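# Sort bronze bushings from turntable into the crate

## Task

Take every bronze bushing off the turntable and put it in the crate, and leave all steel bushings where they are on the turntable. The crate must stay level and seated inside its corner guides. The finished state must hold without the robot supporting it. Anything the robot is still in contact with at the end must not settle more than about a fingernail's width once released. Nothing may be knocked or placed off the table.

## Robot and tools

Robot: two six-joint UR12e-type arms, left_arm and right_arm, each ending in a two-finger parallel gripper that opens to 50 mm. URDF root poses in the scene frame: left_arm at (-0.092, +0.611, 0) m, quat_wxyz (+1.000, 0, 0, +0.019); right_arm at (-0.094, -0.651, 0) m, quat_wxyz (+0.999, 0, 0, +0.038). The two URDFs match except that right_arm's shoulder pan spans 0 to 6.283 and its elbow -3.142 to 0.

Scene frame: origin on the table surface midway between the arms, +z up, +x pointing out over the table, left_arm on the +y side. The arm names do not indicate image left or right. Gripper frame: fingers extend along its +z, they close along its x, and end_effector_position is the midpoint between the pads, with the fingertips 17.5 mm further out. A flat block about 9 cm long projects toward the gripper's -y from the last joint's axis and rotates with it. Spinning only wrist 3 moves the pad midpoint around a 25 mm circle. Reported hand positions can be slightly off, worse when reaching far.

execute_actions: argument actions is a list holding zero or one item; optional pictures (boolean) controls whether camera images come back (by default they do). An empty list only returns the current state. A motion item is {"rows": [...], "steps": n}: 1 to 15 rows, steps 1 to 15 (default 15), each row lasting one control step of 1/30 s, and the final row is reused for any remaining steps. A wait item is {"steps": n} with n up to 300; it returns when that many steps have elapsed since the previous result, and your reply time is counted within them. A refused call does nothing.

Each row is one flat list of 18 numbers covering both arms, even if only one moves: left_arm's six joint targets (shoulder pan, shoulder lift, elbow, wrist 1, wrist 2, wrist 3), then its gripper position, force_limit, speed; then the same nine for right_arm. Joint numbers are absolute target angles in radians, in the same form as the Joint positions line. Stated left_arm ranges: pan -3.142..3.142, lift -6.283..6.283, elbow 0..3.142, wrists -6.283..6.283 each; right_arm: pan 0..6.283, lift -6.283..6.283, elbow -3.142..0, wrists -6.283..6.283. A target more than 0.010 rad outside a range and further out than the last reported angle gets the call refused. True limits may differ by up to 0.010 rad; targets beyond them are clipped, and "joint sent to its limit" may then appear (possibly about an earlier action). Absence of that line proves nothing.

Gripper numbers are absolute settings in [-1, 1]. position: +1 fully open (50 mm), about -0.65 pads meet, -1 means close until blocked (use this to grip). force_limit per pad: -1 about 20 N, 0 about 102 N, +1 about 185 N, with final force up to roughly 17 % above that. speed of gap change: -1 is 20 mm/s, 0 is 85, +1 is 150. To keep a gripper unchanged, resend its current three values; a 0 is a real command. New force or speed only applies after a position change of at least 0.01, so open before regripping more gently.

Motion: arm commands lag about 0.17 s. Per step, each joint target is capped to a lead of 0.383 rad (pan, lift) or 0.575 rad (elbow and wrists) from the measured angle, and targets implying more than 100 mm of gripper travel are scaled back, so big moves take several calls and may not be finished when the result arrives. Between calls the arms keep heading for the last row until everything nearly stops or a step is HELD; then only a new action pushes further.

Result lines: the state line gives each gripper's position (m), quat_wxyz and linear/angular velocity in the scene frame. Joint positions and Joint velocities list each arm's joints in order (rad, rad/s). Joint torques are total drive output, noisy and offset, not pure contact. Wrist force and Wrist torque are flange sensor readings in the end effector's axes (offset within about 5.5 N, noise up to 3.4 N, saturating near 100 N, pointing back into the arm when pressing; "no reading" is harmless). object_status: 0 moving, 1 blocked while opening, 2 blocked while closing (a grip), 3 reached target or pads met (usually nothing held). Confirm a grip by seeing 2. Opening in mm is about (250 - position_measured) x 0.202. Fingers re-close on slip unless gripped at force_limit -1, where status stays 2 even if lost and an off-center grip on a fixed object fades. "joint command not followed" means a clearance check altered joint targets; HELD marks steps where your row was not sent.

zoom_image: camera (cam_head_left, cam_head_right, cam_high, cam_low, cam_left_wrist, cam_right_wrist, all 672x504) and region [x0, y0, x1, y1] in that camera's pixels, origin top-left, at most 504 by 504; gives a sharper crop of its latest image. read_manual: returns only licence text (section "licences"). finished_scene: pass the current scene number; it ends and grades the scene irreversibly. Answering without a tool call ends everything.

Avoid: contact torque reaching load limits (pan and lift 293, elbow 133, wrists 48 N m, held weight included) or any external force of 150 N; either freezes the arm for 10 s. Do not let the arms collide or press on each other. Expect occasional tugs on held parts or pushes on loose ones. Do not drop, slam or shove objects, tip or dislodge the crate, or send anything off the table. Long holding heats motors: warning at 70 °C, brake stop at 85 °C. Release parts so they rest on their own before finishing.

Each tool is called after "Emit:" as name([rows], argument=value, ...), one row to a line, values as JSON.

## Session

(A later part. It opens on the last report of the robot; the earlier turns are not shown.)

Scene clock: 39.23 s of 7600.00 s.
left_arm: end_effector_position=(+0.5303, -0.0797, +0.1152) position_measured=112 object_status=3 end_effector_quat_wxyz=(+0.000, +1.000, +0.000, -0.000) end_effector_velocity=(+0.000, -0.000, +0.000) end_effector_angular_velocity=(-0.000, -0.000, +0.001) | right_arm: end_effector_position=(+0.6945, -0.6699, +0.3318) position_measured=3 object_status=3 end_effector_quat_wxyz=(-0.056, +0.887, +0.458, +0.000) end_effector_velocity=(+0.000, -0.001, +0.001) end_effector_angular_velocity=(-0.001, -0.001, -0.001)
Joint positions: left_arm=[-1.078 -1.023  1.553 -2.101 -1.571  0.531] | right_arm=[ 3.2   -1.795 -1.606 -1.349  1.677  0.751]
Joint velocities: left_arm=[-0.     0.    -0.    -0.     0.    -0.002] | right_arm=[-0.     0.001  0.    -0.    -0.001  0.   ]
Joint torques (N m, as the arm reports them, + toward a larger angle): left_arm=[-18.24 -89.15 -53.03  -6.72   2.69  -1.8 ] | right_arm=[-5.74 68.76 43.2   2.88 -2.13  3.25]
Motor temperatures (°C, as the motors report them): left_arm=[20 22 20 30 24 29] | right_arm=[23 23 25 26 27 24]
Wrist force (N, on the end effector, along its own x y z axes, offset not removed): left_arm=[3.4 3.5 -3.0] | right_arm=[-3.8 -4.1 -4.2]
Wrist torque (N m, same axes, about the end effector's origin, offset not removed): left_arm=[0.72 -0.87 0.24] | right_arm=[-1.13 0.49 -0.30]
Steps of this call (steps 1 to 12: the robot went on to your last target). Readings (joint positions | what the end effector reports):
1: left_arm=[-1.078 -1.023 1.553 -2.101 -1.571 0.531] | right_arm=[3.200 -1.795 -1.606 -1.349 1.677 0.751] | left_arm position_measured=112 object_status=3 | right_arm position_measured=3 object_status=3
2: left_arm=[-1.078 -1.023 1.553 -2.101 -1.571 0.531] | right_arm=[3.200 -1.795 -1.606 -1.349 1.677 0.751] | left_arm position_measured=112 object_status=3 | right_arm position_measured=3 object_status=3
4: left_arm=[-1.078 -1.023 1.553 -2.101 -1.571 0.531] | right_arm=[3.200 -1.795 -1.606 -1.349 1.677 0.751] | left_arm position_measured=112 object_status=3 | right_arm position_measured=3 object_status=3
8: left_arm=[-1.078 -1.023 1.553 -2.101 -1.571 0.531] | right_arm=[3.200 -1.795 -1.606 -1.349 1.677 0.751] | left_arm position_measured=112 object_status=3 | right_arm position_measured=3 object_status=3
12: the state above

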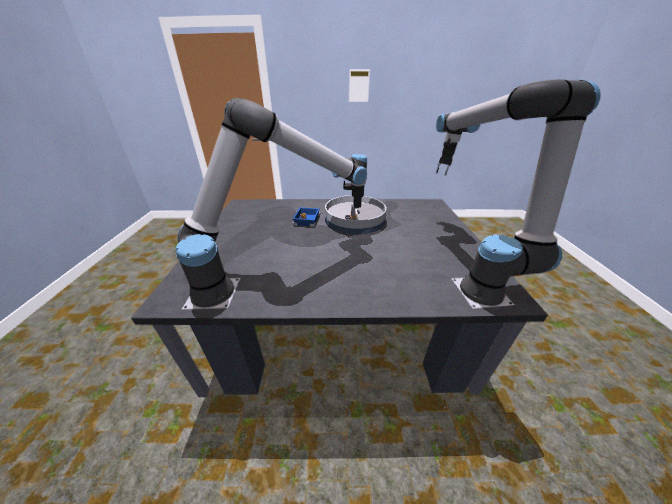

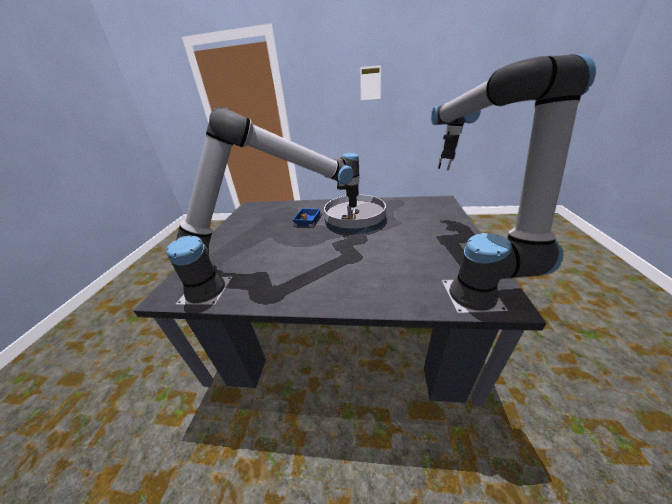

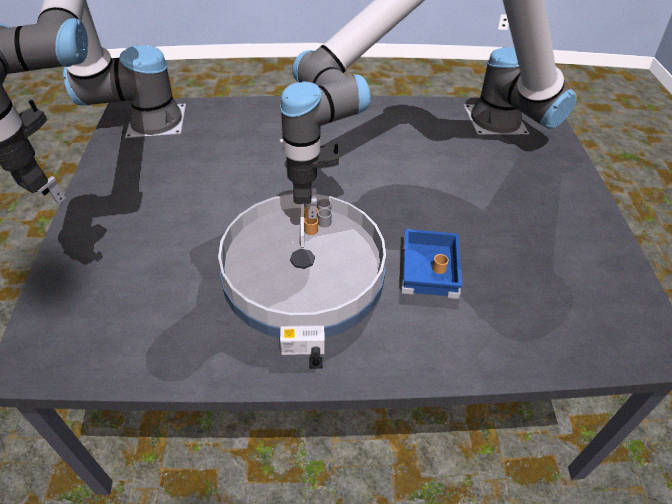

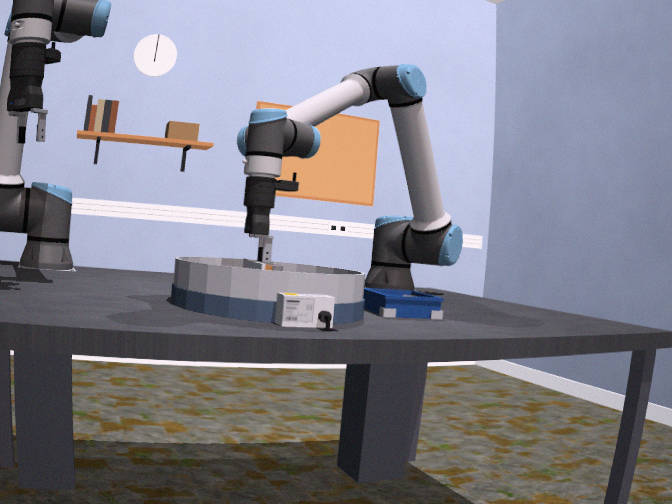

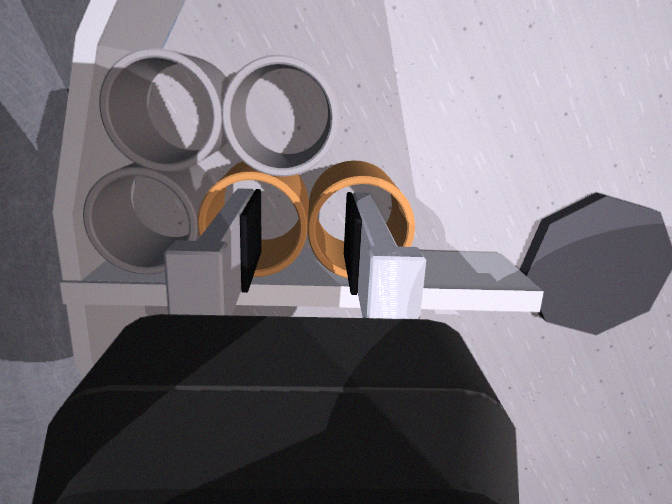

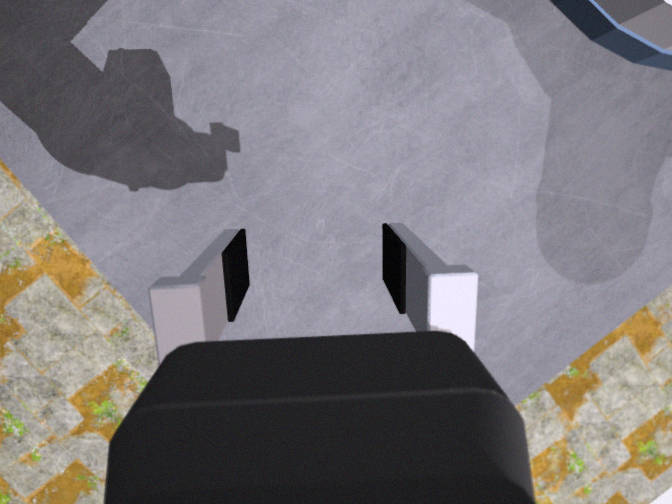

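Emit:
execute_actions([
  {"rows":[[-1.079,-1.0192,1.5469,-2.0985,-1.571,0.53,0.27,-0.3,0,3.2,-1.795,-1.606,-1.349,1.677,0.751,1,0,0]],"steps":8},
], pictures=false)

Emit:
execute_actions([
  {"rows":[[-1.079,-0.9962,1.5639,-2.1385,-1.571,0.53,0.27,-0.3,0,3.2,-1.795,-1.606,-1.349,1.677,0.751,1,0,0]]},
], pictures=false)

Emit:
execute_actions([
  {"rows":[[-1.079,-0.9962,1.5639,-2.1385,-1.571,0.53,-1,-0.2,0,3.2,-1.795,-1.606,-1.349,1.677,0.751,1,0,0]]},
], pictures=false)

Emit:
execute_actions([
  {"rows":[[-1.079,-1.068,1.498,-2.001,-1.571,0.53,-1,-0.2,0,3.2,-1.795,-1.606,-1.349,1.677,0.751,1,0,0]]},
], pictures=false)

Emit:
execute_actions([
  {"rows":[[-0.762,-1.205,1.743,-2.109,-1.571,0.847,-1,-0.2,0,3.2,-1.795,-1.606,-1.349,1.677,0.751,1,0,0]]},
], pictures=false)

Emit:
execute_actions([
  {"steps":15},
])

Scene clock: 41.07 s of 7600.00 s.
left_arm: end_effector_position=(+0.5307, -0.0822, +0.1152) position_measured=112 object_status=3 end_effector_quat_wxyz=(+0.000, +1.000, +0.000, -0.000) end_effector_velocity=(+0.001, -0.003, +0.000) end_effector_angular_velocity=(-0.000, -0.000, -0.000) | right_arm: end_effector_position=(+0.6945, -0.6699, +0.3318) position_measured=3 object_status=3 end_effector_quat_wxyz=(-0.056, +0.887, +0.458, +0.000) end_effector_velocity=(-0.001, +0.001, -0.002) end_effector_angular_velocity=(+0.001, +0.003, +0.000)
Joint positions: left_arm=[-1.079 -1.02   1.547 -2.099 -1.571  0.53 ] | right_arm=[ 3.2   -1.795 -1.606 -1.349  1.677  0.751]
Joint velocities: left_arm=[-0.001  0.004 -0.006  0.002  0.    -0.001] | right_arm=[ 0.001 -0.001 -0.002  0.     0.001  0.   ]
Joint torques (N m, as the arm reports them, + toward a larger angle): left_arm=[-14.03 -92.27 -53.89  -1.8    2.01  -1.12] | right_arm=[-10.65  68.87  41.3    2.46  -1.94   3.85]
Motor temperatures (°C, as the motors report them): left_arm=[20 22 20 30 24 29] | right_arm=[23 23 25 26 27 24]
Wrist force (N, on the end effector, along its own x y z axes, offset not removed): left_arm=[6.4 2.2 -2.9] | right_arm=[-4.2 1.1 -0.5]
Wrist torque (N m, same axes, about the end effector's origin, offset not removed): left_arm=[0.65 -1.20 0.03] | right_arm=[-0.15 0.79 -0.20]
Steps of this call (steps 1 to 15: the robot went on to your last target; steps 16 to 47: nothing new was sent; steps 48 to 55: all 8 steps of this action). Readings (joint positions | what the end effector reports):
48: left_arm=[-1.078 -1.023 1.553 -2.101 -1.571 0.531] | right_arm=[3.200 -1.795 -1.606 -1.349 1.677 0.751] | left_arm position_measured=112 object_status=3 | right_arm position_measured=3 object_status=3
49: left_arm=[-1.078 -1.022 1.551 -2.101 -1.571 0.531] | right_arm=[3.200 -1.795 -1.606 -1.349 1.677 0.751] | left_arm position_measured=112 object_status=3 | right_arm position_measured=3 object_status=3
51: left_arm=[-1.079 -1.021 1.549 -2.100 -1.571 0.530] | right_arm=[3.200 -1.795 -1.606 -1.349 1.677 0.751] | left_arm position_measured=112 object_status=3 | right_arm position_measured=3 object_status=3
55: the state above

Scene clock: 41.57 s of 7600.00 s.
left_arm: end_effector_position=(+0.5308, -0.0825, +0.0884) position_measured=112 object_status=3 end_effector_quat_wxyz=(+0.000, +1.000, +0.000, -0.000) end_effector_velocity=(-0.000, +0.000, -0.003) end_effector_angular_velocity=(-0.000, -0.000, +0.000) | right_arm: end_effector_position=(+0.6945, -0.6699, +0.3318) position_measured=3 object_status=3 end_effector_quat_wxyz=(-0.056, +0.887, +0.458, +0.000) end_effector_velocity=(-0.001, -0.001, -0.001) end_effector_angular_velocity=(-0.001, +0.003, -0.001)
Joint positions: left_arm=[-1.079 -0.996  1.564 -2.138 -1.571  0.53 ] | right_arm=[ 3.2   -1.795 -1.606 -1.349  1.677  0.751]
Joint velocities: left_arm=[-0.     0.002  0.002 -0.004  0.    -0.   ] | right_arm=[-0.001  0.    -0.003 -0.    -0.001  0.   ]
Joint torques (N m, as the arm reports them, + toward a larger angle): left_arm=[-16.85 -87.99 -29.36  -6.49   2.11  -1.72] | right_arm=[-8.79 71.07 41.82  3.19 -2.3   3.83]
Motor temperatures (°C, as the motors report them): left_arm=[20 22 20 30 24 29] | right_arm=[23 23 25 26 27 24]
Wrist force (N, on the end effector, along its own x y z axes, offset not removed): left_arm=[5.4 -2.6 1.2] | right_arm=[-5.4 0.1 -3.3]
Wrist torque (N m, same axes, about the end effector's origin, offset not removed): left_arm=[-0.38 -1.04 0.06] | right_arm=[-0.23 1.04 0.07]
Steps of this call (steps 1 to 15: all 15 steps of this action). Readings (joint positions | what the end effector reports):
1: left_arm=[-1.079 -1.019 1.548 -2.099 -1.571 0.530] | right_arm=[3.200 -1.795 -1.606 -1.349 1.677 0.751] | left_arm position_measured=112 object_status=3 | right_arm position_measured=3 object_status=3
2: left_arm=[-1.079 -1.015 1.550 -2.106 -1.571 0.530] | right_arm=[3.200 -1.795 -1.606 -1.349 1.677 0.751] | left_arm position_measured=112 object_status=3 | right_arm position_measured=3 object_status=3
4: left_arm=[-1.079 -1.006 1.557 -2.121 -1.571 0.530] | right_arm=[3.200 -1.795 -1.606 -1.349 1.677 0.751] | left_arm position_measured=112 object_status=3 | right_arm position_measured=3 object_status=3
8: left_arm=[-1.079 -0.998 1.562 -2.134 -1.571 0.530] | right_arm=[3.200 -1.795 -1.606 -1.349 1.677 0.751] | left_arm position_measured=112 object_status=3 | right_arm position_measured=3 object_status=3
15: the state above

Scene clock: 42.07 s of 7600.00 s.
left_arm: end_effector_position=(+0.5308, -0.0825, +0.0882) position_measured=187 object_status=2 end_effector_quat_wxyz=(+0.000, +1.000, +0.000, +0.000) end_effector_velocity=(-0.000, +0.000, -0.000) end_effector_angular_velocity=(+0.000, +0.001, +0.000) | right_arm: end_effector_position=(+0.6945, -0.6699, +0.3318) position_measured=3 object_status=3 end_effector_quat_wxyz=(-0.056, +0.887, +0.458, +0.000) end_effector_velocity=(+0.000, +0.001, -0.001) end_effector_angular_velocity=(+0.000, +0.002, -0.000)
Joint positions: left_arm=[-1.079 -0.996  1.564 -2.139 -1.571  0.53 ] | right_arm=[ 3.2   -1.795 -1.606 -1.349  1.677  0.751]
Joint velocities: left_arm=[ 0.001  0.    -0.     0.001 -0.001  0.   ] | right_arm=[ 0.001 -0.001  0.    -0.     0.     0.001]
Joint torques (N m, as the arm reports them, + toward a larger angle): left_arm=[-17.62 -92.37 -27.29   2.58 -11.99  -1.72] | right_arm=[-9.05 71.55 43.47  2.74 -2.23  3.9 ]
Motor temperatures (°C, as the motors report them): left_arm=[20 22 20 30 24 29] | right_arm=[23 23 25 26 27 24]
Wrist force (N, on the end effector, along its own x y z axes, offset not removed): left_arm=[40.8 -2.1 9.3] | right_arm=[-4.6 -5.5 -1.7]
Wrist torque (N m, same axes, about the end effector's origin, offset not removed): left_arm=[-0.12 -1.30 0.10] | right_arm=[-1.31 0.81 -0.09]
Steps of this call (steps 1 to 15: all 15 steps of this action). Readings (joint positions | what the end effector reports):
1: left_arm=[-1.079 -0.996 1.564 -2.138 -1.571 0.530] | right_arm=[3.200 -1.795 -1.606 -1.349 1.677 0.751] | left_arm position_measured=120 object_status=0 | right_arm position_measured=3 object_status=3
2: left_arm=[-1.079 -0.996 1.564 -2.138 -1.571 0.530] | right_arm=[3.200 -1.795 -1.606 -1.349 1.677 0.751] | left_arm position_measured=134 object_status=0 | right_arm position_measured=3 object_status=3
4: left_arm=[-1.079 -0.996 1.564 -2.138 -1.571 0.530] | right_arm=[3.200 -1.795 -1.606 -1.349 1.677 0.751] | left_arm position_measured=162 object_status=0 | right_arm position_measured=3 object_status=3
8: left_arm=[-1.079 -0.996 1.564 -2.139 -1.571 0.530] | right_arm=[3.200 -1.795 -1.606 -1.349 1.677 0.751] | left_arm position_measured=187 object_status=0 | right_arm position_measured=3 object_status=3
15: the state above

Scene clock: 42.57 s of 7600.00 s.
left_arm: end_effector_position=(+0.5307, -0.0826, +0.1790) position_measured=187 object_status=2 end_effector_quat_wxyz=(+0.000, +1.000, +0.000, +0.000) end_effector_velocity=(-0.001, +0.002, +0.007) end_effector_angular_velocity=(+0.003, +0.002, +0.001) | right_arm: end_effector_position=(+0.6945, -0.6699, +0.3318) position_measured=3 object_status=3 end_effector_quat_wxyz=(-0.056, +0.887, +0.458, +0.000) end_effector_velocity=(+0.000, +0.000, +0.001) end_effector_angular_velocity=(-0.000, -0.001, +0.001)
Joint positions: left_arm=[-1.079 -1.067  1.499 -2.002 -1.571  0.53 ] | right_arm=[ 3.2   -1.795 -1.606 -1.349  1.677  0.751]
Joint velocities: left_arm=[ 0.    -0.006 -0.005  0.015  0.    -0.001] | right_arm=[ 0.     0.001  0.001 -0.001 -0.    -0.001]
Joint torques (N m, as the arm reports them, + toward a larger angle): left_arm=[   2.12 -107.79  -54.78   -3.28    2.7    -1.45] | right_arm=[-8.11 70.85 42.22  2.64 -2.23  3.64]
Motor temperatures (°C, as the motors report them): left_arm=[20 22 20 30 24 29] | right_arm=[23 23 25 26 27 24]
Wrist force (N, on the end effector, along its own x y z axes, offset not removed): left_arm=[9.4 -0.6 5.0] | right_arm=[-5.1 -0.4 -2.8]
Wrist torque (N m, same axes, about the end effector's origin, offset not removed): left_arm=[0.37 -1.81 -0.03] | right_arm=[-0.18 0.88 -0.09]
Steps of this call (steps 1 to 15: all 15 steps of this action). Readings (joint positions | what the end effector reports):
1: left_arm=[-1.079 -0.997 1.563 -2.138 -1.571 0.530] | right_arm=[3.200 -1.795 -1.606 -1.349 1.677 0.751] | left_arm position_measured=187 object_status=2 | right_arm position_measured=3 object_status=3
2: left_arm=[-1.079 -1.004 1.557 -2.128 -1.571 0.530] | right_arm=[3.200 -1.795 -1.606 -1.349 1.677 0.751] | left_arm position_measured=187 object_status=2 | right_arm position_measured=3 object_status=3
4: left_arm=[-1.079 -1.034 1.529 -2.074 -1.571 0.530] | right_arm=[3.200 -1.795 -1.606 -1.349 1.677 0.751] | left_arm position_measured=187 object_status=2 | right_arm position_measured=3 object_status=3
8: left_arm=[-1.079 -1.061 1.505 -2.018 -1.571 0.530] | right_arm=[3.200 -1.795 -1.606 -1.349 1.677 0.751] | left_arm position_measured=187 object_status=2 | right_arm position_measured=3 object_status=3
15: the state above

Scene clock: 43.07 s of 7600.00 s.
left_arm: end_effector_position=(+0.6364, +0.1735, +0.1643) position_measured=187 object_status=2 end_effector_quat_wxyz=(+0.001, +1.000, +0.000, +0.001) end_effector_velocity=(+0.103, +0.458, -0.041) end_effector_angular_velocity=(+0.017, +0.015, +0.009) | right_arm: end_effector_position=(+0.6945, -0.6699, +0.3318) position_measured=3 object_status=3 end_effector_quat_wxyz=(-0.056, +0.887, +0.458, +0.000) end_effector_velocity=(+0.000, -0.000, -0.000) end_effector_angular_velocity=(-0.001, +0.001, -0.000)
Joint positions: left_arm=[-0.807 -1.187  1.709 -2.095 -1.571  0.802] | right_arm=[ 3.2   -1.795 -1.606 -1.349  1.677  0.751]
Joint velocities: left_arm=[ 0.474 -0.189  0.354 -0.143  0.     0.465] | right_arm=[-0.    -0.    -0.     0.    -0.001  0.   ]
Joint torques (N m, as the arm reports them, + toward a larger angle): left_arm=[-23.6  -80.38 -44.14  -7.41   0.6    1.06] | right_arm=[-8.67 68.59 41.65  2.55 -2.03  3.56]
Motor temperatures (°C, as the motors report them): left_arm=[20 22 20 30 24 29] | right_arm=[23 23 25 26 27 24]
Wrist force (N, on the end effector, along its own x y z axes, offset not removed): left_arm=[5.1 -8.2 5.7] | right_arm=[-2.5 -2.7 -9.7]
Wrist torque (N m, same axes, about the end effector's origin, offset not removed): left_arm=[-0.62 -0.89 0.19] | right_arm=[-0.89 0.26 -0.12]
Steps of this call (steps 1 to 15: all 15 steps of this action). Readings (joint positions | what the end effector reports):
1: left_arm=[-1.079 -1.068 1.499 -2.002 -1.571 0.531] | right_arm=[3.200 -1.795 -1.606 -1.349 1.677 0.751] | left_arm position_measured=187 object_status=2 | right_arm position_measured=3 object_status=3
2: left_arm=[-1.070 -1.075 1.507 -2.008 -1.571 0.540] | right_arm=[3.200 -1.795 -1.606 -1.349 1.677 0.751] | left_arm position_measured=187 object_status=2 | right_arm position_measured=3 object_status=3
4: left_arm=[-1.029 -1.093 1.539 -2.022 -1.571 0.581] | right_arm=[3.200 -1.795 -1.606 -1.349 1.677 0.751] | left_arm position_measured=187 object_status=2 | right_arm position_measured=3 object_status=3
8: left_arm=[-0.948 -1.127 1.601 -2.049 -1.571 0.661] | right_arm=[3.200 -1.795 -1.606 -1.349 1.677 0.751] | left_arm position_measured=187 object_status=2 | right_arm position_measured=3 object_status=3
15: the state above

Scene clock: 43.57 s of 7600.00 s.
left_arm: end_effector_position=(+0.6450, +0.2167, +0.1605) position_measured=187 object_status=2 end_effector_quat_wxyz=(+0.000, +1.000, +0.000, +0.000) end_effector_velocity=(+0.000, +0.003, -0.000) end_effector_angular_velocity=(+0.001, +0.001, -0.001) | right_arm: end_effector_position=(+0.6945, -0.6699, +0.3318) position_measured=3 object_status=3 end_effector_quat_wxyz=(-0.056, +0.887, +0.458, +0.000) end_effector_velocity=(+0.000, +0.001, +0.000) end_effector_angular_velocity=(+0.001, -0.001, +0.001)
Joint positions: left_arm=[-0.762 -1.205  1.743 -2.109 -1.571  0.847] | right_arm=[ 3.2   -1.795 -1.606 -1.349  1.677  0.751]
Joint velocities: left_arm=[ 0.002 -0.001  0.002  0.    -0.     0.004] | right_arm=[ 0.001 -0.     0.     0.     0.001 -0.   ]
Joint torques (N m, as the arm reports them, + toward a larger angle): left_arm=[ 16.3  -94.88 -31.06  -6.7   -1.93   2.3 ] | right_arm=[-7.44 71.76 41.56  2.67 -2.77  3.76]
Motor temperatures (°C, as the motors report them): left_arm=[20 22 20 30 24 29] | right_arm=[23 23 25 26 27 24]
Wrist force (N, on the end effector, along its own x y z axes, offset not removed): left_arm=[5.7 1.2 1.2] | right_arm=[-3.5 -5.1 -1.7]
Wrist torque (N m, same axes, about the end effector's origin, offset not removed): left_arm=[0.45 -1.17 0.09] | right_arm=[-1.19 0.66 -0.21]
Steps of this call (steps 1 to 15: the robot went on to your last target). Readings (joint positions | what the end effector reports):
1: left_arm=[-0.794 -1.192 1.719 -2.099 -1.571 0.815] | right_arm=[3.200 -1.795 -1.606 -1.349 1.677 0.751] | left_arm position_measured=187 object_status=2 | right_arm position_measured=3 object_status=3
2: left_arm=[-0.784 -1.196 1.727 -2.102 -1.571 0.825] | right_arm=[3.200 -1.795 -1.606 -1.349 1.677 0.751] | left_arm position_measured=187 object_status=2 | right_arm position_measured=3 object_status=3
4: left_arm=[-0.773 -1.201 1.735 -2.106 -1.571 0.836] | right_arm=[3.200 -1.795 -1.606 -1.349 1.677 0.751] | left_arm position_measured=187 object_status=2 | right_arm position_measured=3 object_status=3
8: left_arm=[-0.765 -1.204 1.741 -2.108 -1.571 0.844] | right_arm=[3.200 -1.795 -1.606 -1.349 1.677 0.751] | left_arm position_measured=187 object_status=2 | right_arm position_measured=3 object_status=3
15: the state above

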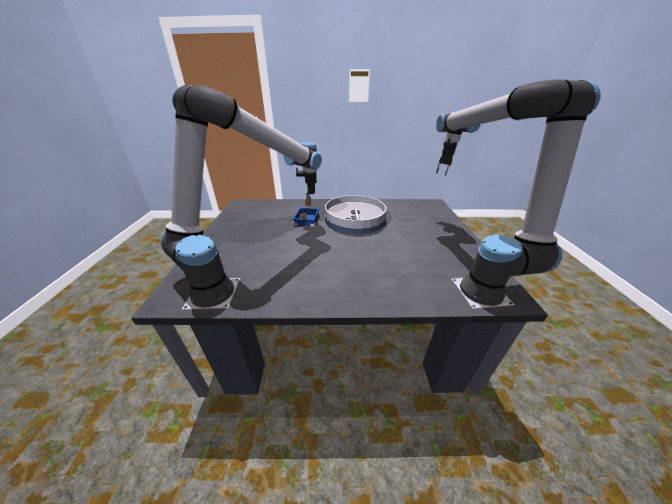

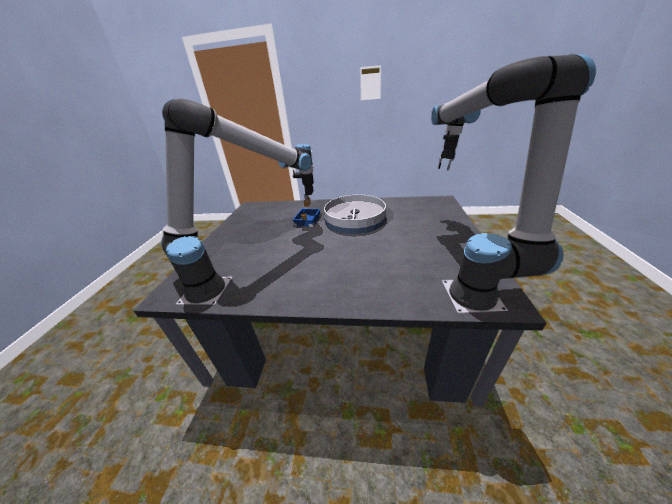

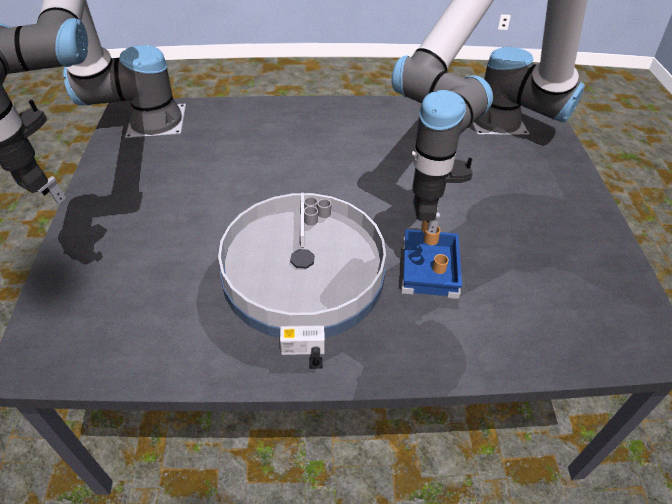

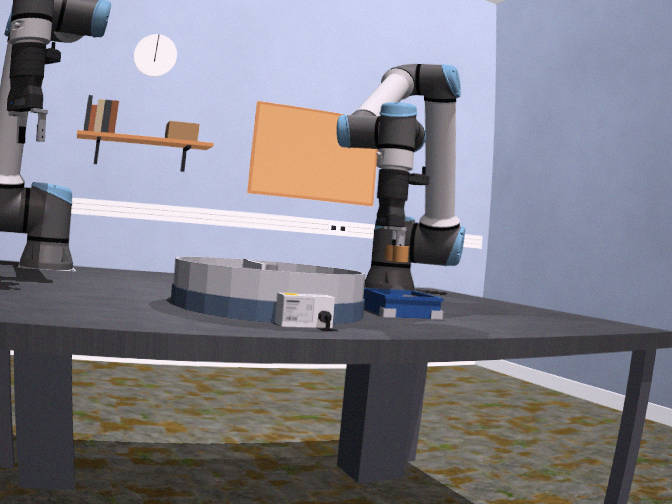

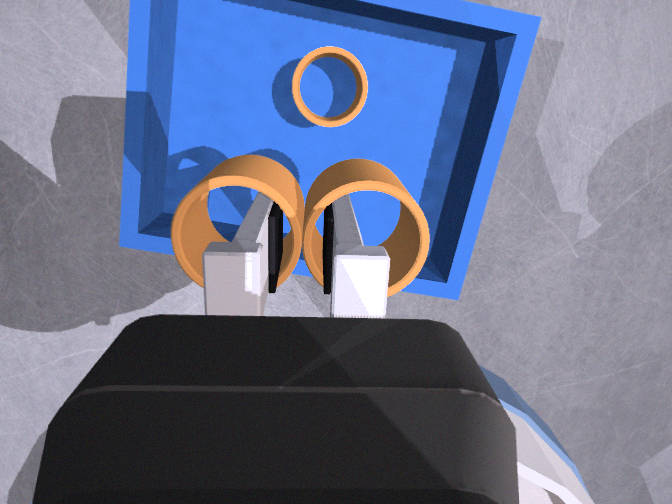

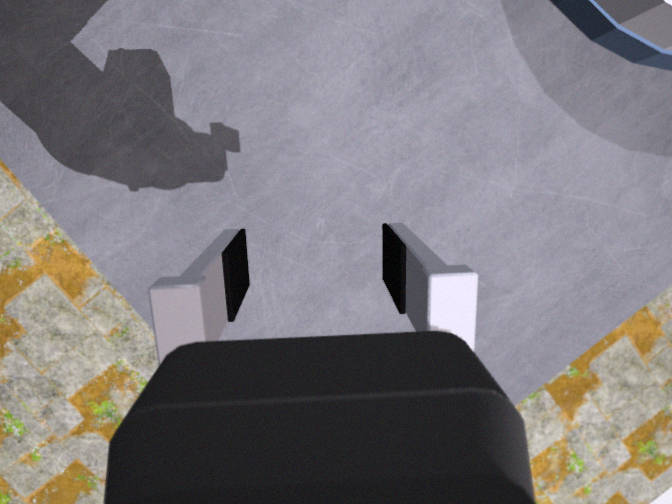

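Emit:
execute_actions([
  {"rows":[[-0.762,-1.0966,1.8152,-2.2894,-1.571,0.847,-1,-0.2,0,3.2,-1.795,-1.606,-1.349,1.677,0.751,1,0,0]],"steps":15},
], pictures=false)

Emit:
execute_actions([
  {"steps":15},
], pictures=false)

Emit:
execute_actions([
  {"rows":[[-0.762,-1.0966,1.8152,-2.2894,-1.571,0.847,0.27,-0.2,0,3.2,-1.795,-1.606,-1.349,1.677,0.751,1,0,0]],"steps":15},
], pictures=false)

Emit:
execute_actions([
  {"rows":[[-0.762,-1.205,1.743,-2.109,-1.571,0.847,0.27,-0.2,0,3.2,-1.795,-1.606,-1.349,1.677,0.751,1,0,0]],"steps":15},
], pictures=false)

Emit:
execute_actions([
  {"steps":15},
])

Scene clock: 45.83 s of 7600.00 s.
left_arm: end_effector_position=(+0.6450, +0.2170, +0.0511) position_measured=187 object_status=2 end_effector_quat_wxyz=(+0.000, +1.000, +0.000, -0.000) end_effector_velocity=(+0.001, -0.000, -0.010) end_effector_angular_velocity=(-0.003, -0.003, -0.001) | right_arm: end_effector_position=(+0.6945, -0.6699, +0.3318) position_measured=3 object_status=3 end_effector_quat_wxyz=(-0.056, +0.887, +0.458, +0.000) end_effector_velocity=(-0.000, +0.001, -0.000) end_effector_angular_velocity=(-0.000, +0.001, +0.001)
Joint positions: left_arm=[-0.762 -1.098  1.814 -2.287 -1.571  0.847] | right_arm=[ 3.2   -1.795 -1.606 -1.349  1.677  0.751]
Joint velocities: left_arm=[ 0.     0.011  0.007 -0.022 -0.     0.001] | right_arm=[ 0.001 -0.     0.    -0.    -0.     0.   ]
Joint torques (N m, as the arm reports them, + toward a larger angle): left_arm=[  7.3  -83.61 -29.56  -7.01  -1.8    2.24] | right_arm=[-7.82 72.41 39.89  2.51 -2.03  3.92]
Motor temperatures (°C, as the motors report them): left_arm=[20 22 20 30 24 29] | right_arm=[23 23 25 26 27 24]
Wrist force (N, on the end effector, along its own x y z axes, offset not removed): left_arm=[4.0 -1.8 1.4] | right_arm=[2.3 2.8 1.7]
Wrist torque (N m, same axes, about the end effector's origin, offset not removed): left_arm=[-0.02 -0.72 0.26] | right_arm=[0.53 -0.49 -0.19]
Steps of this call (steps 1 to 15: the robot went on to your last target; steps 16 to 53: nothing new was sent; steps 54 to 68: all 15 steps of this action). Readings (joint positions | what the end effector reports):
54: left_arm=[-0.762 -1.204 1.744 -2.110 -1.571 0.847] | right_arm=[3.200 -1.795 -1.606 -1.349 1.677 0.751] | left_arm position_measured=187 object_status=2 | right_arm position_measured=3 object_status=3
55: left_arm=[-0.762 -1.196 1.751 -2.120 -1.571 0.847] | right_arm=[3.200 -1.795 -1.606 -1.349 1.677 0.751] | left_arm position_measured=187 object_status=2 | right_arm position_measured=3 object_status=3
57: left_arm=[-0.762 -1.154 1.780 -2.182 -1.571 0.847] | right_arm=[3.200 -1.795 -1.606 -1.349 1.677 0.751] | left_arm position_measured=187 object_status=2 | right_arm position_measured=3 object_status=3
61: left_arm=[-0.762 -1.110 1.807 -2.264 -1.571 0.847] | right_arm=[3.200 -1.795 -1.606 -1.349 1.677 0.751] | left_arm position_measured=187 object_status=2 | right_arm position_measured=3 object_status=3
68: the state above

Scene clock: 46.33 s of 7600.00 s.
left_arm: end_effector_position=(+0.6450, +0.2170, +0.0500) position_measured=187 object_status=2 end_effector_quat_wxyz=(+0.000, +1.000, +0.000, -0.000) end_effector_velocity=(-0.000, +0.000, +0.000) end_effector_angular_velocity=(+0.000, +0.001, +0.001) | right_arm: end_effector_position=(+0.6945, -0.6699, +0.3318) position_measured=3 object_status=3 end_effector_quat_wxyz=(-0.056, +0.887, +0.458, +0.000) end_effector_velocity=(-0.001, -0.001, -0.000) end_effector_angular_velocity=(+0.000, +0.001, -0.001)
Joint positions: left_arm=[-0.762 -1.097  1.815 -2.289 -1.571  0.847] | right_arm=[ 3.2   -1.795 -1.606 -1.349  1.677  0.751]
Joint velocities: left_arm=[ 0.    -0.    -0.     0.001  0.    -0.001] | right_arm=[-0.001  0.    -0.001 -0.     0.    -0.   ]
Joint torques (N m, as the arm reports them, + toward a larger angle): left_arm=[ -0.78 -76.49 -28.63  -6.73  -0.93   2.07] | right_arm=[-9.89 74.57 40.11  2.6  -2.16  3.6 ]
Motor temperatures (°C, as the motors report them): left_arm=[20 22 20 30 24 29] | right_arm=[23 23 25 26 27 24]
Wrist force (N, on the end effector, along its own x y z axes, offset not removed): left_arm=[1.6 0.6 2.9] | right_arm=[-3.4 -1.7 -6.7]
Wrist torque (N m, same axes, about the end effector's origin, offset not removed): left_arm=[0.48 -0.57 0.17] | right_arm=[-0.76 0.64 0.01]
Steps of this call (steps 1 to 15: the robot went on to your last target). Readings (joint positions | what the end effector reports):
1: left_arm=[-0.762 -1.097 1.815 -2.288 -1.571 0.847] | right_arm=[3.200 -1.795 -1.606 -1.349 1.677 0.751] | left_arm position_measured=187 object_status=2 | right_arm position_measured=3 object_status=3
2: left_arm=[-0.762 -1.097 1.815 -2.288 -1.571 0.847] | right_arm=[3.200 -1.795 -1.606 -1.349 1.677 0.751] | left_arm position_measured=187 object_status=2 | right_arm position_measured=3 object_status=3
4: left_arm=[-0.762 -1.097 1.815 -2.289 -1.571 0.847] | right_arm=[3.200 -1.795 -1.606 -1.349 1.677 0.751] | left_arm position_measured=187 object_status=2 | right_arm position_measured=3 object_status=3
8: left_arm=[-0.762 -1.097 1.815 -2.289 -1.571 0.847] | right_arm=[3.200 -1.795 -1.606 -1.349 1.677 0.751] | left_arm position_measured=187 object_status=2 | right_arm position_measured=3 object_status=3
15: the state above
All arms were judged still, so your last target was given up. Only a new action makes them travel on or press farther. Fingers that are still opening or closing keep moving.

Scene clock: 46.83 s of 7600.00 s.
left_arm: end_effector_position=(+0.6450, +0.2170, +0.0500) position_measured=112 object_status=3 end_effector_quat_wxyz=(+0.000, +1.000, +0.000, -0.000) end_effector_velocity=(-0.000, +0.000, -0.000) end_effector_angular_velocity=(+0.000, +0.000, +0.001) | right_arm: end_effector_position=(+0.6945, -0.6699, +0.3318) position_measured=3 object_status=3 end_effector_quat_wxyz=(-0.056, +0.887, +0.458, +0.000) end_effector_velocity=(+0.001, -0.000, +0.001) end_effector_angular_velocity=(+0.000, -0.003, +0.000)
Joint positions: left_arm=[-0.762 -1.097  1.815 -2.289 -1.571  0.847] | right_arm=[ 3.2   -1.795 -1.606 -1.349  1.677  0.751]
Joint velocities: left_arm=[ 0.     0.    -0.     0.001  0.    -0.   ] | right_arm=[-0.     0.     0.002  0.001 -0.    -0.   ]
Joint torques (N m, as the arm reports them, + toward a larger angle): left_arm=[ -9.53 -76.38 -28.09  -5.11  -0.19   1.92] | right_arm=[-7.09 73.88 40.1   2.49 -2.19  3.5 ]
Motor temperatures (°C, as the motors report them): left_arm=[20 22 20 30 24 29] | right_arm=[23 23 25 26 27 24]
Wrist force (N, on the end effector, along its own x y z axes, offset not removed): left_arm=[6.4 -3.2 -2.8] | right_arm=[1.2 -5.0 -3.3]
Wrist torque (N m, same axes, about the end effector's origin, offset not removed): left_arm=[-0.56 -1.41 0.07] | right_arm=[-1.28 -0.10 -0.16]
Steps of this call (steps 1 to 15: all 15 steps of this action). Readings (joint positions | what the end effector reports):
1: left_arm=[-0.762 -1.097 1.815 -2.289 -1.571 0.847] | right_arm=[3.200 -1.795 -1.606 -1.349 1.677 0.751] | left_arm position_measured=179 object_status=0 | right_arm position_measured=3 object_status=3
2: left_arm=[-0.762 -1.097 1.815 -2.289 -1.571 0.847] | right_arm=[3.200 -1.795 -1.606 -1.349 1.677 0.751] | left_arm position_measured=165 object_status=0 | right_arm position_measured=3 object_status=3
4: left_arm=[-0.762 -1.097 1.815 -2.289 -1.571 0.847] | right_arm=[3.200 -1.795 -1.606 -1.349 1.677 0.751] | left_arm position_measured=137 object_status=0 | right_arm position_measured=3 object_status=3
8: left_arm=[-0.762 -1.097 1.815 -2.289 -1.571 0.847] | right_arm=[3.200 -1.795 -1.606 -1.349 1.677 0.751] | left_arm position_measured=112 object_status=0 | right_arm position_measured=3 object_status=3
15: the state above

Scene clock: 47.33 s of 7600.00 s.
left_arm: end_effector_position=(+0.6451, +0.2169, +0.1594) position_measured=112 object_status=3 end_effector_quat_wxyz=(+0.000, +1.000, +0.000, +0.000) end_effector_velocity=(-0.002, +0.002, +0.011) end_effector_angular_velocity=(+0.003, +0.003, -0.001) | right_arm: end_effector_position=(+0.6945, -0.6699, +0.3318) position_measured=3 object_status=3 end_effector_quat_wxyz=(-0.056, +0.887, +0.458, +0.000) end_effector_velocity=(-0.000, -0.000, -0.000) end_effector_angular_velocity=(-0.001, +0.000, +0.001)
Joint positions: left_arm=[-0.762 -1.204  1.744 -2.111 -1.571  0.847] | right_arm=[ 3.2   -1.795 -1.606 -1.349  1.677  0.751]
Joint velocities: left_arm=[ 0.    -0.011 -0.007  0.022  0.     0.002] | right_arm=[-0.    -0.    -0.     0.    -0.001 -0.001]
Joint torques (N m, as the arm reports them, + toward a larger angle): left_arm=[-15.71 -90.58 -52.7   -2.05   0.38   1.99] | right_arm=[-9.32 72.6  40.37  2.79 -1.89  3.82]
Motor temperatures (°C, as the motors report them): left_arm=[20 22 20 30 24 29] | right_arm=[23 23 25 26 27 24]
Wrist force (N, on the end effector, along its own x y z axes, offset not removed): left_arm=[6.4 1.5 1.7] | right_arm=[0.0 0.7 -1.6]
Wrist torque (N m, same axes, about the end effector's origin, offset not removed): left_arm=[0.59 -1.36 0.20] | right_arm=[-0.24 0.07 -0.33]
Steps of this call (steps 1 to 15: all 15 steps of this action). Readings (joint positions | what the end effector reports):
1: left_arm=[-0.762 -1.097 1.815 -2.289 -1.571 0.847] | right_arm=[3.200 -1.795 -1.606 -1.349 1.677 0.751] | left_arm position_measured=112 object_status=3 | right_arm position_measured=3 object_status=3
2: left_arm=[-0.762 -1.105 1.808 -2.279 -1.571 0.847] | right_arm=[3.200 -1.795 -1.606 -1.349 1.677 0.751] | left_arm position_measured=112 object_status=3 | right_arm position_measured=3 object_status=3
4: left_arm=[-0.762 -1.148 1.779 -2.217 -1.571 0.847] | right_arm=[3.200 -1.795 -1.606 -1.349 1.677 0.751] | left_arm position_measured=112 object_status=3 | right_arm position_measured=3 object_status=3
8: left_arm=[-0.762 -1.192 1.751 -2.135 -1.571 0.847] | right_arm=[3.200 -1.795 -1.606 -1.349 1.677 0.751] | left_arm position_measured=112 object_status=3 | right_arm position_measured=3 object_status=3
15: the state above

Scene clock: 47.83 s of 7600.00 s.
left_arm: end_effector_position=(+0.6450, +0.2170, +0.1604) position_measured=112 object_status=3 end_effector_quat_wxyz=(+0.000, +1.000, +0.000, +0.000) end_effector_velocity=(-0.000, +0.000, -0.000) end_effector_angular_velocity=(+0.000, +0.000, -0.002) | right_arm: end_effector_position=(+0.6945, -0.6699, +0.3318) position_measured=3 object_status=3 end_effector_quat_wxyz=(-0.056, +0.887, +0.458, +0.000) end_effector_velocity=(-0.000, -0.001, +0.000) end_effector_angular_velocity=(-0.001, -0.001, -0.001)
Joint positions: left_arm=[-0.762 -1.205  1.743 -2.109 -1.571  0.847] | right_arm=[ 3.2   -1.795 -1.606 -1.349  1.677  0.751]
Joint velocities: left_arm=[-0.    -0.     0.001 -0.     0.     0.001] | right_arm=[-0.     0.001 -0.001  0.001 -0.001  0.001]
Joint torques (N m, as the arm reports them, + toward a larger angle): left_arm=[-19.1  -91.17 -53.62  -2.29   0.99   1.79] | right_arm=[-8.64 77.72 38.62  2.94 -2.1   3.47]
Motor temperatures (°C, as the motors report them): left_arm=[20 22 20 30 24 29] | right_arm=[23 23 25 26 27 24]
Wrist force (N, on the end effector, along its own x y z axes, offset not removed): left_arm=[4.5 -2.2 1.1] | right_arm=[-3.7 -0.1 -4.9]
Wrist torque (N m, same axes, about the end effector's origin, offset not removed): left_arm=[-0.18 -0.96 0.15] | right_arm=[-0.43 0.78 0.00]
Steps of this call (steps 1 to 15: the robot went on to your last target). Readings (joint positions | what the end effector reports):
1: left_arm=[-0.762 -1.204 1.744 -2.110 -1.571 0.847] | right_arm=[3.200 -1.795 -1.606 -1.349 1.677 0.751] | left_arm position_measured=112 object_status=3 | right_arm position_measured=3 object_status=3
2: left_arm=[-0.762 -1.204 1.743 -2.110 -1.571 0.847] | right_arm=[3.200 -1.795 -1.606 -1.349 1.677 0.751] | left_arm position_measured=112 object_status=3 | right_arm position_measured=3 object_status=3
4: left_arm=[-0.762 -1.205 1.743 -2.109 -1.571 0.847] | right_arm=[3.200 -1.795 -1.606 -1.349 1.677 0.751] | left_arm position_measured=112 object_status=3 | right_arm position_measured=3 object_status=3
8: left_arm=[-0.762 -1.205 1.743 -2.109 -1.571 0.847] | right_arm=[3.200 -1.795 -1.606 -1.349 1.677 0.751] | left_arm position_measured=112 object_status=3 | right_arm position_measured=3 object_status=3
15: the state above
All arms were judged still, so your last target was given up. Only a new action makes them travel on or press farther. Fingers that are still opening or closing keep moving.

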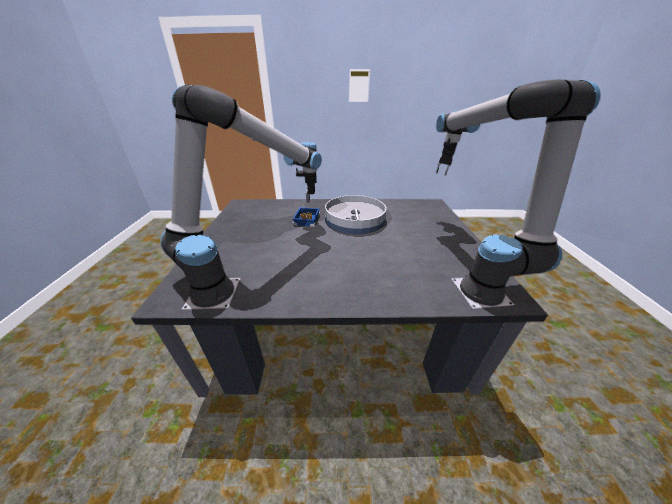

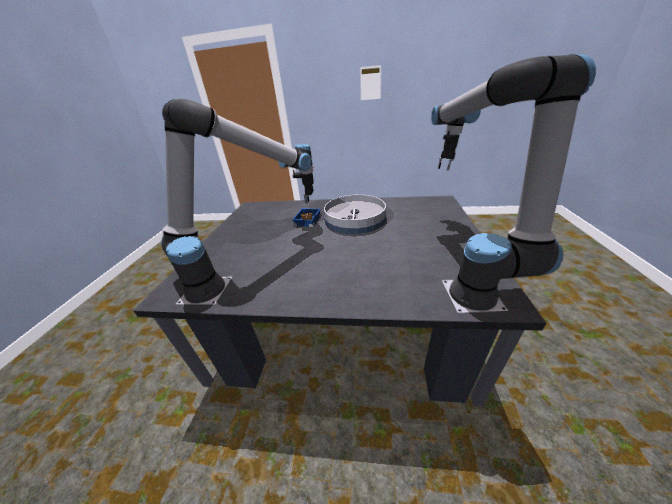

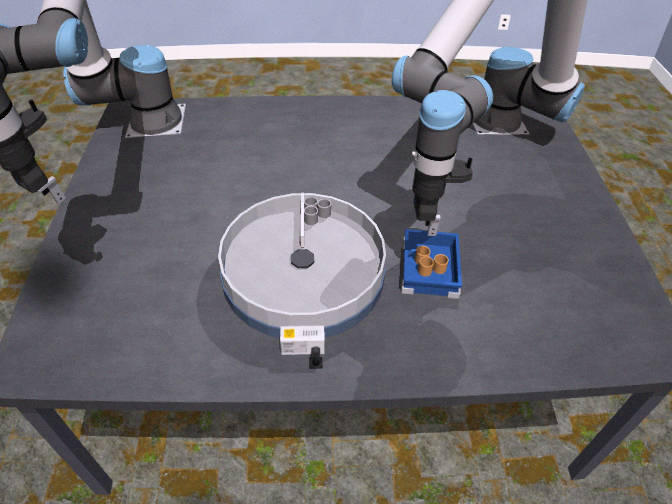

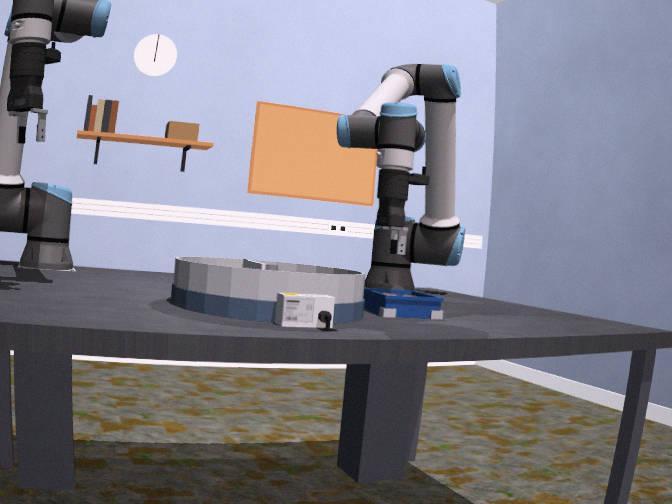

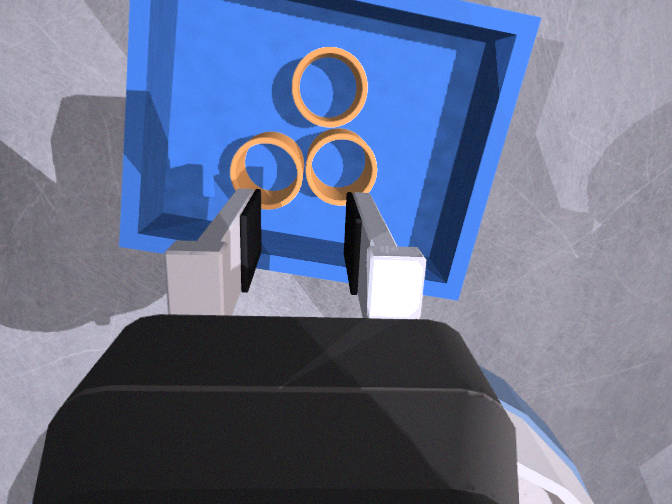

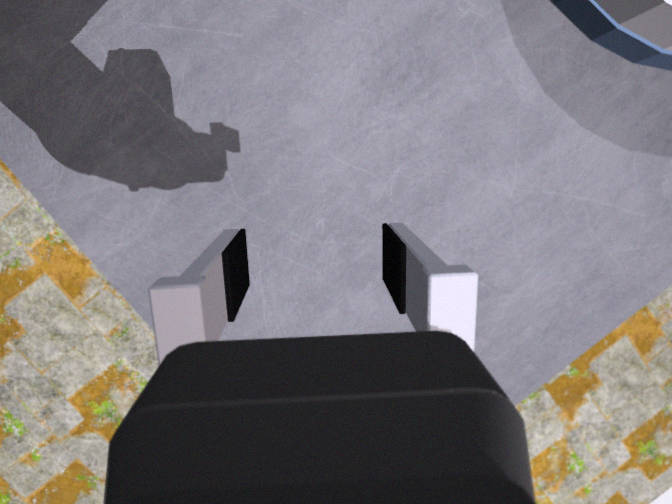

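Emit:
finished_scene(scene=2)

The scene is finished: the task was done.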